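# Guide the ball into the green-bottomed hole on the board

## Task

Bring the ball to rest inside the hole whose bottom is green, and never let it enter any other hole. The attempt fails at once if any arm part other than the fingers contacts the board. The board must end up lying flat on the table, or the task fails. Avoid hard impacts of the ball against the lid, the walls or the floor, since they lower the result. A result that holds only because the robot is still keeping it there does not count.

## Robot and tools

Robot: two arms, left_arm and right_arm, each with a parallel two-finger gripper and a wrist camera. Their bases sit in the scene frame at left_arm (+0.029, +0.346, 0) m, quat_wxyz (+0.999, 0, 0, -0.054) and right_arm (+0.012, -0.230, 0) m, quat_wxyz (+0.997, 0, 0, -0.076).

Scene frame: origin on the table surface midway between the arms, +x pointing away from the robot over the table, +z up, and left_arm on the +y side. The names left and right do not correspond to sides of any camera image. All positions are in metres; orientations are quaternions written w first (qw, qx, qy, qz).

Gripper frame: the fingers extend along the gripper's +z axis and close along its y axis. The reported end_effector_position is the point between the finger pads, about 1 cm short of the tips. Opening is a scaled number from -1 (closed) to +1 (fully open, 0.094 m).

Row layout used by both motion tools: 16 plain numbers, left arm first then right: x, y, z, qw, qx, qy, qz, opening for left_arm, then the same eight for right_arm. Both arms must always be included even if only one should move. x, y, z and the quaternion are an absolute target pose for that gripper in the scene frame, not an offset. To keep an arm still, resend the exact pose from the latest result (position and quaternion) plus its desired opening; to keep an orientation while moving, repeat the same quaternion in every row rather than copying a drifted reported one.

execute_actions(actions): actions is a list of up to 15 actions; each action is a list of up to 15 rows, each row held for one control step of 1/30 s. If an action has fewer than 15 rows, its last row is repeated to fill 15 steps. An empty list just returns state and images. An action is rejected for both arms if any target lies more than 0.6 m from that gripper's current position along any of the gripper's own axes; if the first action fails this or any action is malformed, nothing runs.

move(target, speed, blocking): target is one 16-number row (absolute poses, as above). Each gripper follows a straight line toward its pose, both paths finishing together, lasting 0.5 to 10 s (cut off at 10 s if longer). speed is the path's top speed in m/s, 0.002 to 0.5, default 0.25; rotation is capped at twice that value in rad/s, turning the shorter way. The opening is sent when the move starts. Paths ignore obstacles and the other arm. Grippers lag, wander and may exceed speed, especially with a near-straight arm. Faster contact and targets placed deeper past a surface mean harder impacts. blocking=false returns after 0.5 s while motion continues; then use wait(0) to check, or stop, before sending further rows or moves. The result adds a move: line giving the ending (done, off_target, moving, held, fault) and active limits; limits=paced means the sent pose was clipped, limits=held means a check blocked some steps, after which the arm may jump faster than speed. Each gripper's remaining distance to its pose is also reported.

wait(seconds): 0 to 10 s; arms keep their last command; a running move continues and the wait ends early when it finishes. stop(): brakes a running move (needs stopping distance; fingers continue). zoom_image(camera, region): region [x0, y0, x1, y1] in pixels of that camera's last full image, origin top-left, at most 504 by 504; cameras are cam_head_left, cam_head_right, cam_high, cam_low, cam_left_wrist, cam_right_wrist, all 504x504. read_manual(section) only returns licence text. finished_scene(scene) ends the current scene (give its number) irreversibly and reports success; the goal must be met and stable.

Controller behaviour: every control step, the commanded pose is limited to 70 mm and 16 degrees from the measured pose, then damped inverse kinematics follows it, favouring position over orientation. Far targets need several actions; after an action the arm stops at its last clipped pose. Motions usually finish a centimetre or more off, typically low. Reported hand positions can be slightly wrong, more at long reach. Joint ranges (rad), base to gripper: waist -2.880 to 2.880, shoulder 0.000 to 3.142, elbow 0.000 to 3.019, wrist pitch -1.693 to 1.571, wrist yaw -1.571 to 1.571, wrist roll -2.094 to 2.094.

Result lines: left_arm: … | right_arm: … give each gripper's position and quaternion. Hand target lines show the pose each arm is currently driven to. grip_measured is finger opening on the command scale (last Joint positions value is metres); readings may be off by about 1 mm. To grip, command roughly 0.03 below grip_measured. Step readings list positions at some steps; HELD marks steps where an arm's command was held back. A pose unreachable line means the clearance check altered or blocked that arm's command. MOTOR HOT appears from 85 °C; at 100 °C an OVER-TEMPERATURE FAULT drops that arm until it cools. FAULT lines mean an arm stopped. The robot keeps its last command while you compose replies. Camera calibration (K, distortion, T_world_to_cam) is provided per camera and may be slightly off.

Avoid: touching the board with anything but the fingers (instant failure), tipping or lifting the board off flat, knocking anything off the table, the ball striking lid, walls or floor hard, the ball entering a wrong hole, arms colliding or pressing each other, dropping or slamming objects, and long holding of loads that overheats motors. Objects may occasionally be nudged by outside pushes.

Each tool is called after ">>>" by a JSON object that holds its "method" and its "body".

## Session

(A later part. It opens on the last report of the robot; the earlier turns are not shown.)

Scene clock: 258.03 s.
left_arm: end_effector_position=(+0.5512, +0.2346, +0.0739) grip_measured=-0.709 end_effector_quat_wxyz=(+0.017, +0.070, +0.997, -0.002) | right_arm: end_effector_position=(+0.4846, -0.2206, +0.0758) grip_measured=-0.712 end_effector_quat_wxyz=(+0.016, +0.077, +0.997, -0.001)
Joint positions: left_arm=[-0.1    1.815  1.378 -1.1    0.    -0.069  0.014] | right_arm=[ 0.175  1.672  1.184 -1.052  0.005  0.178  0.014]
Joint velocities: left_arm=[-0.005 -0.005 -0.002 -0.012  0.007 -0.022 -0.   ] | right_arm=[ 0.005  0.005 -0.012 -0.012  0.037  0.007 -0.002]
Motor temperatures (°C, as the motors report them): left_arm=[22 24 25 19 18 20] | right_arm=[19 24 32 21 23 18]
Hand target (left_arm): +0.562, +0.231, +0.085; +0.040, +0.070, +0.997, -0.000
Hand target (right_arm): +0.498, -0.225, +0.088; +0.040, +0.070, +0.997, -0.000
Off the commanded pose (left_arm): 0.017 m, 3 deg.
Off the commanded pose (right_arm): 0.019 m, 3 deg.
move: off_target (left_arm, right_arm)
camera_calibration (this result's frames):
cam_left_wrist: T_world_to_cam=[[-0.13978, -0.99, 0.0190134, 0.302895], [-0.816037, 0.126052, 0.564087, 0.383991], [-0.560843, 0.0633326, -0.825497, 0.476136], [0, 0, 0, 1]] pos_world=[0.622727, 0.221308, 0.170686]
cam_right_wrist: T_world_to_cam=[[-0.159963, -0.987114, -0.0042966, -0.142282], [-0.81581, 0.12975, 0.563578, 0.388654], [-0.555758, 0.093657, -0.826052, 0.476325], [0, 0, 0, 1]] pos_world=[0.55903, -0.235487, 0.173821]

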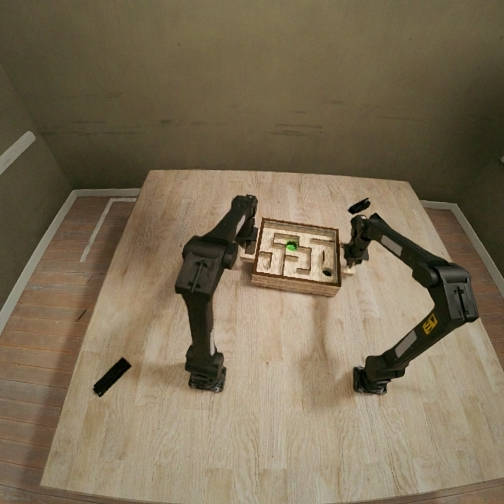

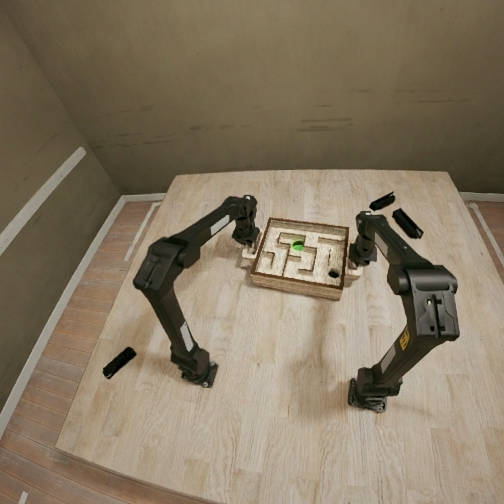

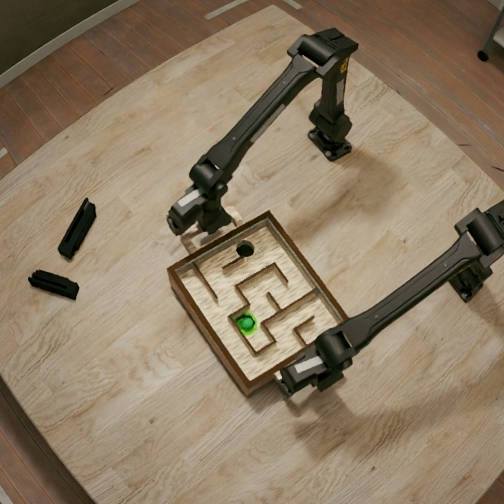

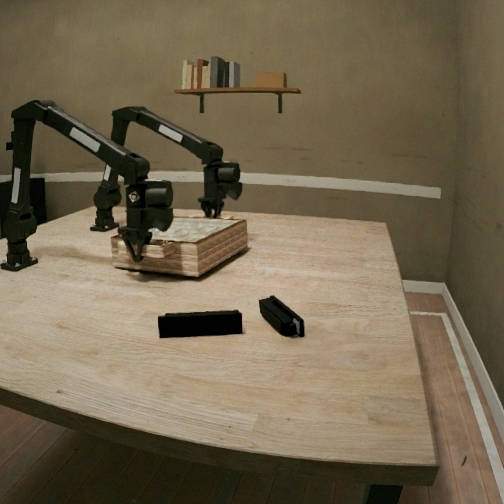

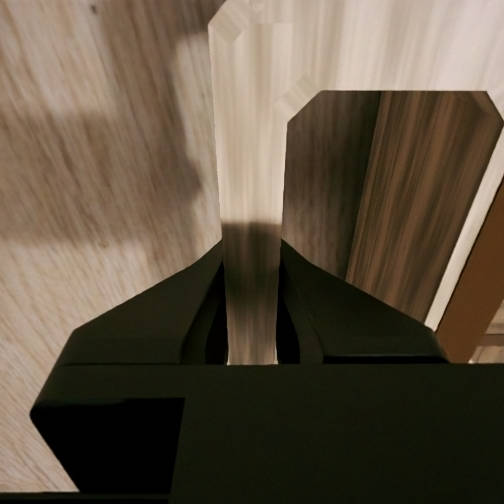

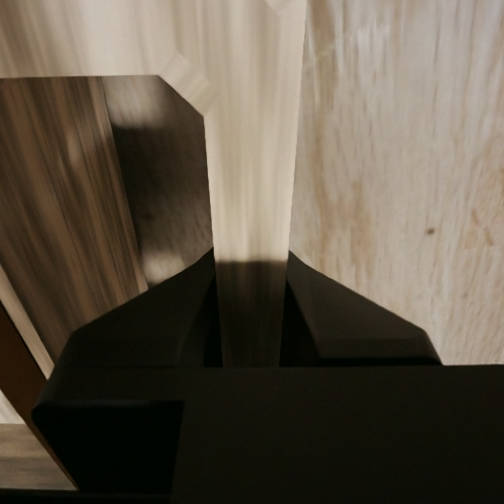

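>>> {"method": "move", "body": {"target": [0.558,0.232,0.062,0.015,0.07,0.997,0,-0.85,0.492,-0.223,0.064,0.015,0.07,0.997,0,-0.85], "speed": 0.025}}

>>> {"method": "move", "body": {"target": [0.558,0.232,0.062,0.01,0.07,0.997,0,-0.3,0.492,-0.223,0.064,0.01,0.07,0.997,0,-0.3]}}

>>> {"method": "move", "body": {"target": [0.558,0.232,0.17,0.01,0.07,0.997,0,-0.3,0.492,-0.223,0.17,0.01,0.07,0.997,0,-0.3]}}

Scene clock: 263.57 s.
left_arm: end_effector_position=(+0.5449, +0.2345, +0.0609) grip_measured=-0.709 end_effector_quat_wxyz=(+0.002, +0.071, +0.997, -0.003) | right_arm: end_effector_position=(+0.4772, -0.2201, +0.0622) grip_measured=-0.713 end_effector_quat_wxyz=(-0.001, +0.078, +0.997, -0.000)
Joint positions: left_arm=[-0.101  1.833  1.365 -1.1    0.007 -0.067  0.014] | right_arm=[ 0.175  1.691  1.169 -1.051  0.     0.18   0.014]
Joint velocities: left_arm=[-0.005 -0.005 -0.007 -0.022 -0.066 -0.051 -0.   ] | right_arm=[-0.005 -0.005 -0.002  0.022 -0.037  0.037 -0.001]
Motor temperatures (°C, as the motors report them): left_arm=[22 23 25 19 18 20] | right_arm=[19 24 32 21 23 18]
Hand target (left_arm): +0.557, +0.232, +0.062; +0.015, +0.070, +0.997, -0.000
Hand target (right_arm): +0.492, -0.223, +0.064; +0.015, +0.070, +0.997, -0.000
Off the commanded pose (left_arm): 0.013 m, 2 deg.
Off the commanded pose (right_arm): 0.015 m, 2 deg.
move: off_target (left_arm, right_arm)
camera_calibration (this result's frames):
cam_left_wrist: T_world_to_cam=[[-0.141149, -0.98971, 0.0234586, 0.302656], [-0.798453, 0.127818, 0.588333, 0.374727], [-0.585278, 0.0643122, -0.808278, 0.47395], [0, 0, 0, 1]] pos_world=[0.619314, 0.221164, 0.155519]
cam_right_wrist: T_world_to_cam=[[-0.161517, -0.986867, -0.00241653, -0.142313], [-0.796638, 0.128936, 0.590545, 0.379114], [-0.582478, 0.097308, -0.807001, 0.473335], [0, 0, 0, 1]] pos_world=[0.554738, -0.235385, 0.157754]

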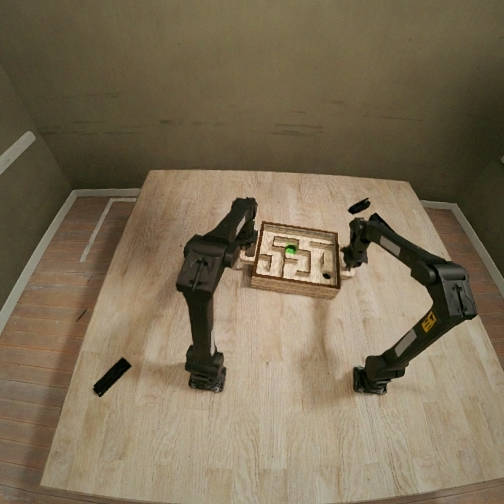

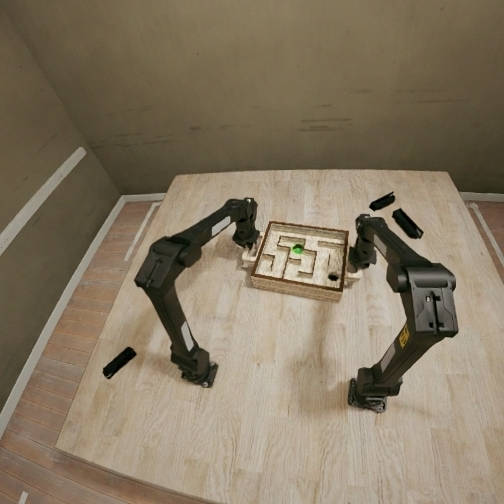

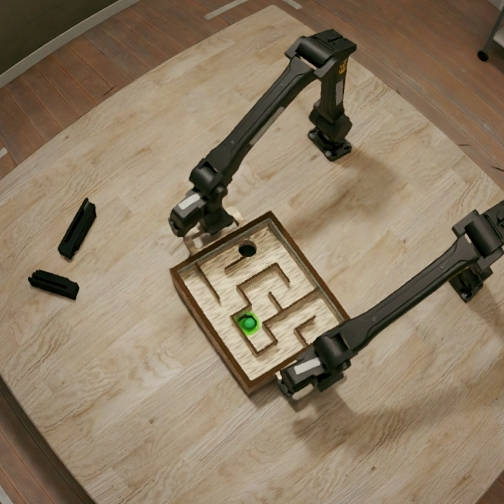

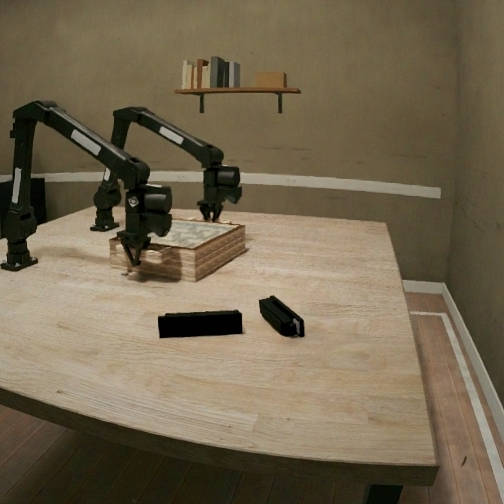

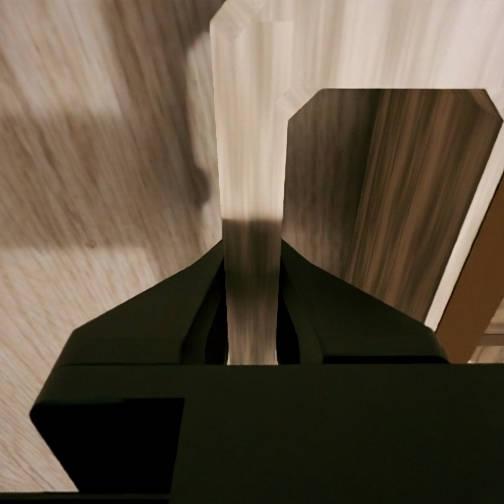

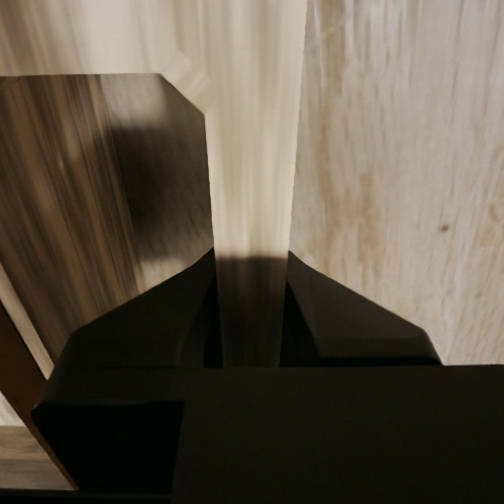

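Scene clock: 264.27 s.
left_arm: end_effector_position=(+0.5451, +0.2356, +0.0609) grip_measured=-0.303 end_effector_quat_wxyz=(+0.002, +0.071, +0.997, -0.000) | right_arm: end_effector_position=(+0.4770, -0.2200, +0.0621) grip_measured=-0.302 end_effector_quat_wxyz=(-0.001, +0.073, +0.997, -0.000)
Joint positions: left_arm=[-0.101  1.833  1.365 -1.1    0.    -0.067  0.033] | right_arm=[ 0.175  1.691  1.169 -1.051 -0.     0.17   0.033]
Joint velocities: left_arm=[-0.024 -0.024 -0.007  0.002  0.022 -0.022  0.001] | right_arm=[-0.005 -0.005 -0.002  0.002 -0.022 -0.022 -0.   ]
Motor temperatures (°C, as the motors report them): left_arm=[22 23 25 19 18 20] | right_arm=[19 24 32 21 23 18]
Hand target (left_arm): +0.558, +0.232, +0.062; +0.010, +0.070, +0.997, +0.000
Hand target (right_arm): +0.492, -0.223, +0.064; +0.010, +0.070, +0.997, -0.000
Off the commanded pose (left_arm): 0.013 m, 1 deg.
Off the commanded pose (right_arm): 0.015 m, 1 deg.
move: off_target (left_arm, right_arm)
camera_calibration (this result's frames):
cam_left_wrist: T_world_to_cam=[[-0.141151, -0.989836, 0.0173703, 0.304103], [-0.799201, 0.124287, 0.588074, 0.376028], [-0.584255, 0.069125, -0.808621, 0.472338], [0, 0, 0, 1]] pos_world=[0.619412, 0.221627, 0.155528]
cam_right_wrist: T_world_to_cam=[[-0.152476, -0.988303, -0.00273478, -0.146888], [-0.797552, 0.121412, 0.590906, 0.377805], [-0.583662, 0.0922803, -0.806736, 0.472572], [0, 0, 0, 1]] pos_world=[0.554745, -0.234649, 0.157592]

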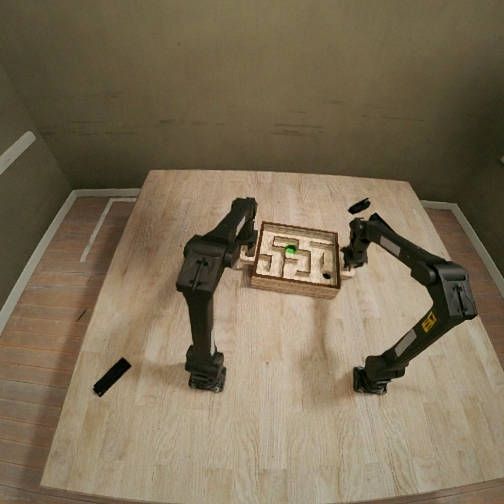

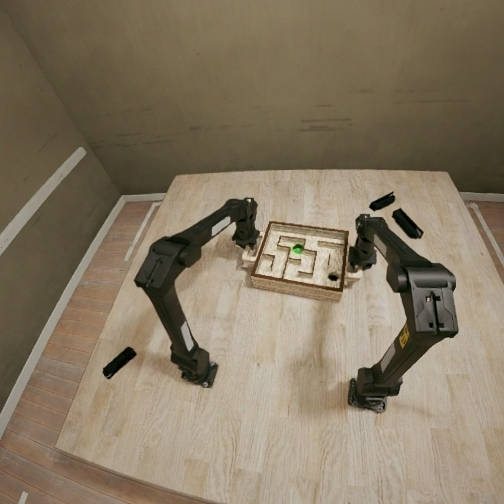

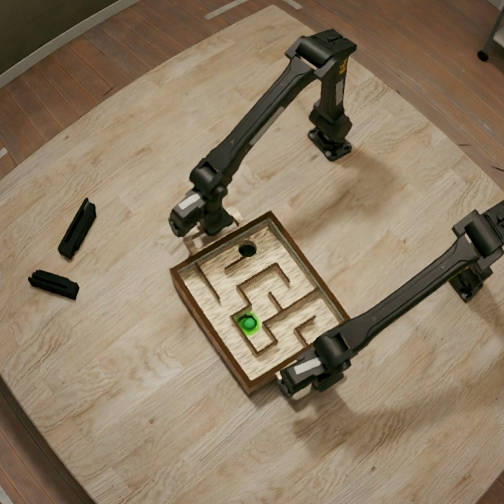

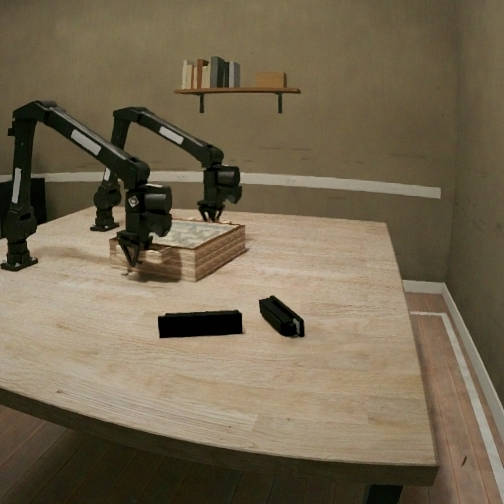

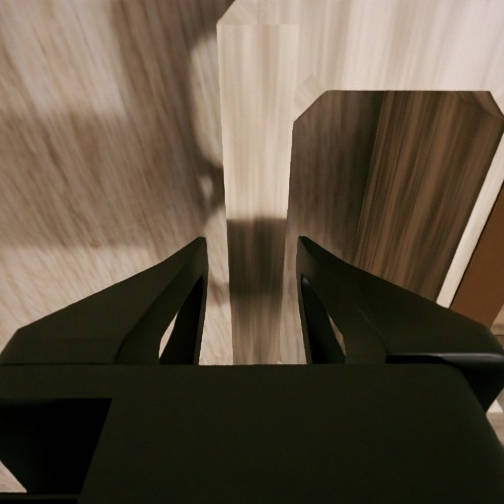

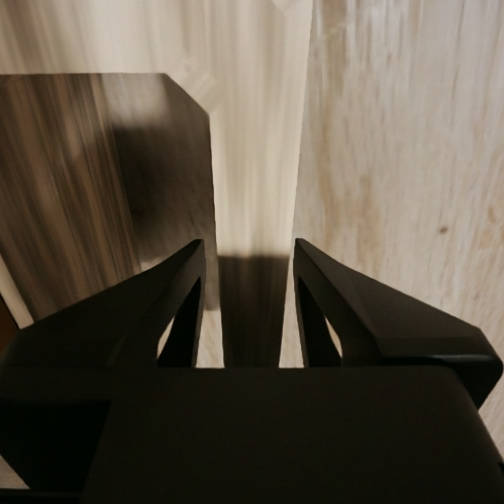

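Scene clock: 265.20 s.
left_arm: end_effector_position=(+0.5525, +0.2340, +0.1628) grip_measured=-0.303 end_effector_quat_wxyz=(+0.007, +0.071, +0.997, -0.001) | right_arm: end_effector_position=(+0.4831, -0.2199, +0.1645) grip_measured=-0.302 end_effector_quat_wxyz=(+0.007, +0.073, +0.997, +0.001)
Joint positions: left_arm=[-0.101  1.757  1.542 -1.342  0.    -0.067  0.033] | right_arm=[ 0.175  1.594  1.336 -1.299 -0.     0.169  0.033]
Joint velocities: left_arm=[-0.005 -0.005  0.007 -0.002 -0.022  0.022 -0.001] | right_arm=[-0.015 -0.024 -0.002 -0.017 -0.051  0.051  0.001]
Motor temperatures (°C, as the motors report them): left_arm=[22 23 25 19 18 20] | right_arm=[19 24 32 21 23 18]
Hand target (left_arm): +0.560, +0.232, +0.169; +0.010, +0.070, +0.997, -0.000
Hand target (right_arm): +0.490, -0.223, +0.171; +0.010, +0.070, +0.997, +0.000
Off the commanded pose (left_arm): 0.009 m, 0 deg.
Off the commanded pose (right_arm): 0.011 m, 0 deg.
move: off_target (right_arm)
camera_calibration (this result's frames):
cam_left_wrist: T_world_to_cam=[[-0.141316, -0.989801, 0.0180125, 0.301799], [-0.804651, 0.125443, 0.580345, 0.326195], [-0.576685, 0.0675185, -0.814172, 0.55633], [0, 0, 0, 1]] pos_world=[0.62595, 0.220239, 0.258206]
cam_right_wrist: T_world_to_cam=[[-0.151279, -0.988476, -0.00552999, -0.1457], [-0.807053, 0.120279, 0.578099, 0.328594], [-0.570771, 0.0919172, -0.815948, 0.553877], [0, 0, 0, 1]] pos_world=[0.559289, -0.234455, 0.26117]

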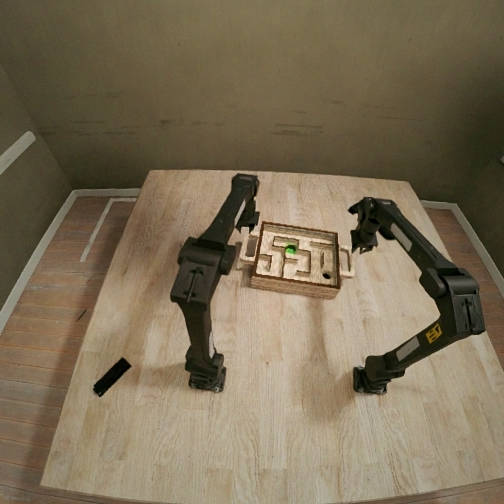

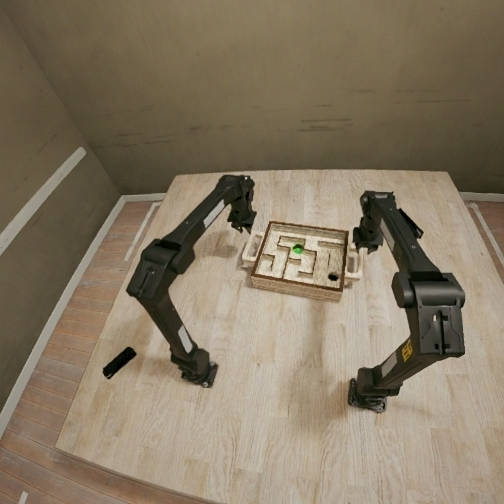

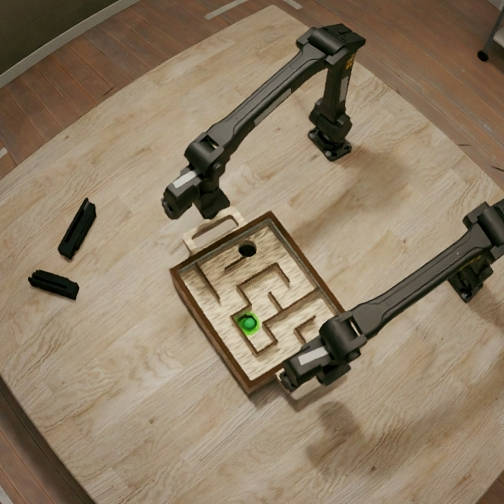

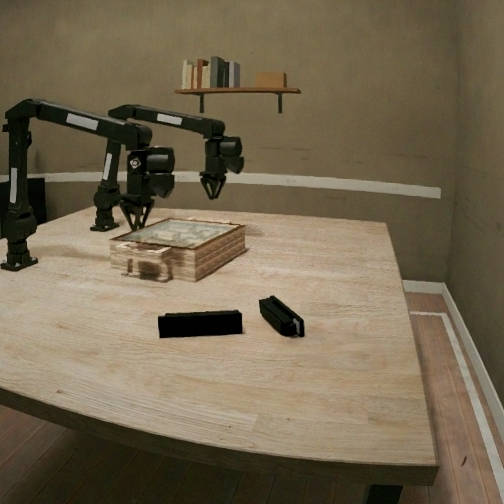

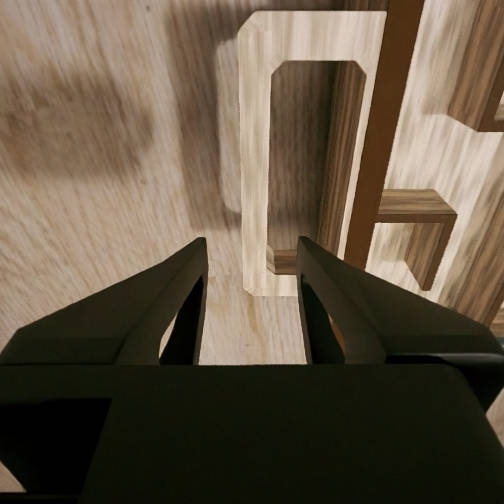

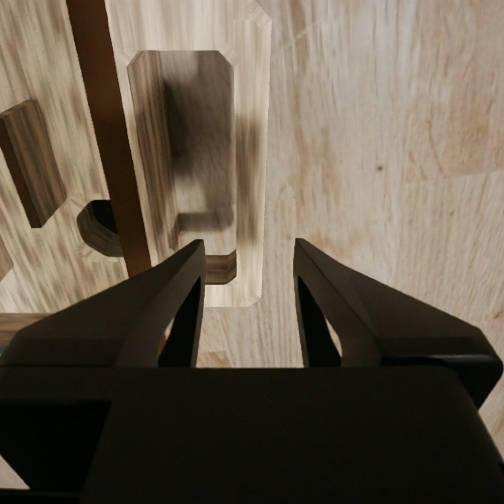

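>>> {"method": "finished_scene", "body": {"scene": 1}}

The scene is finished: the task was done.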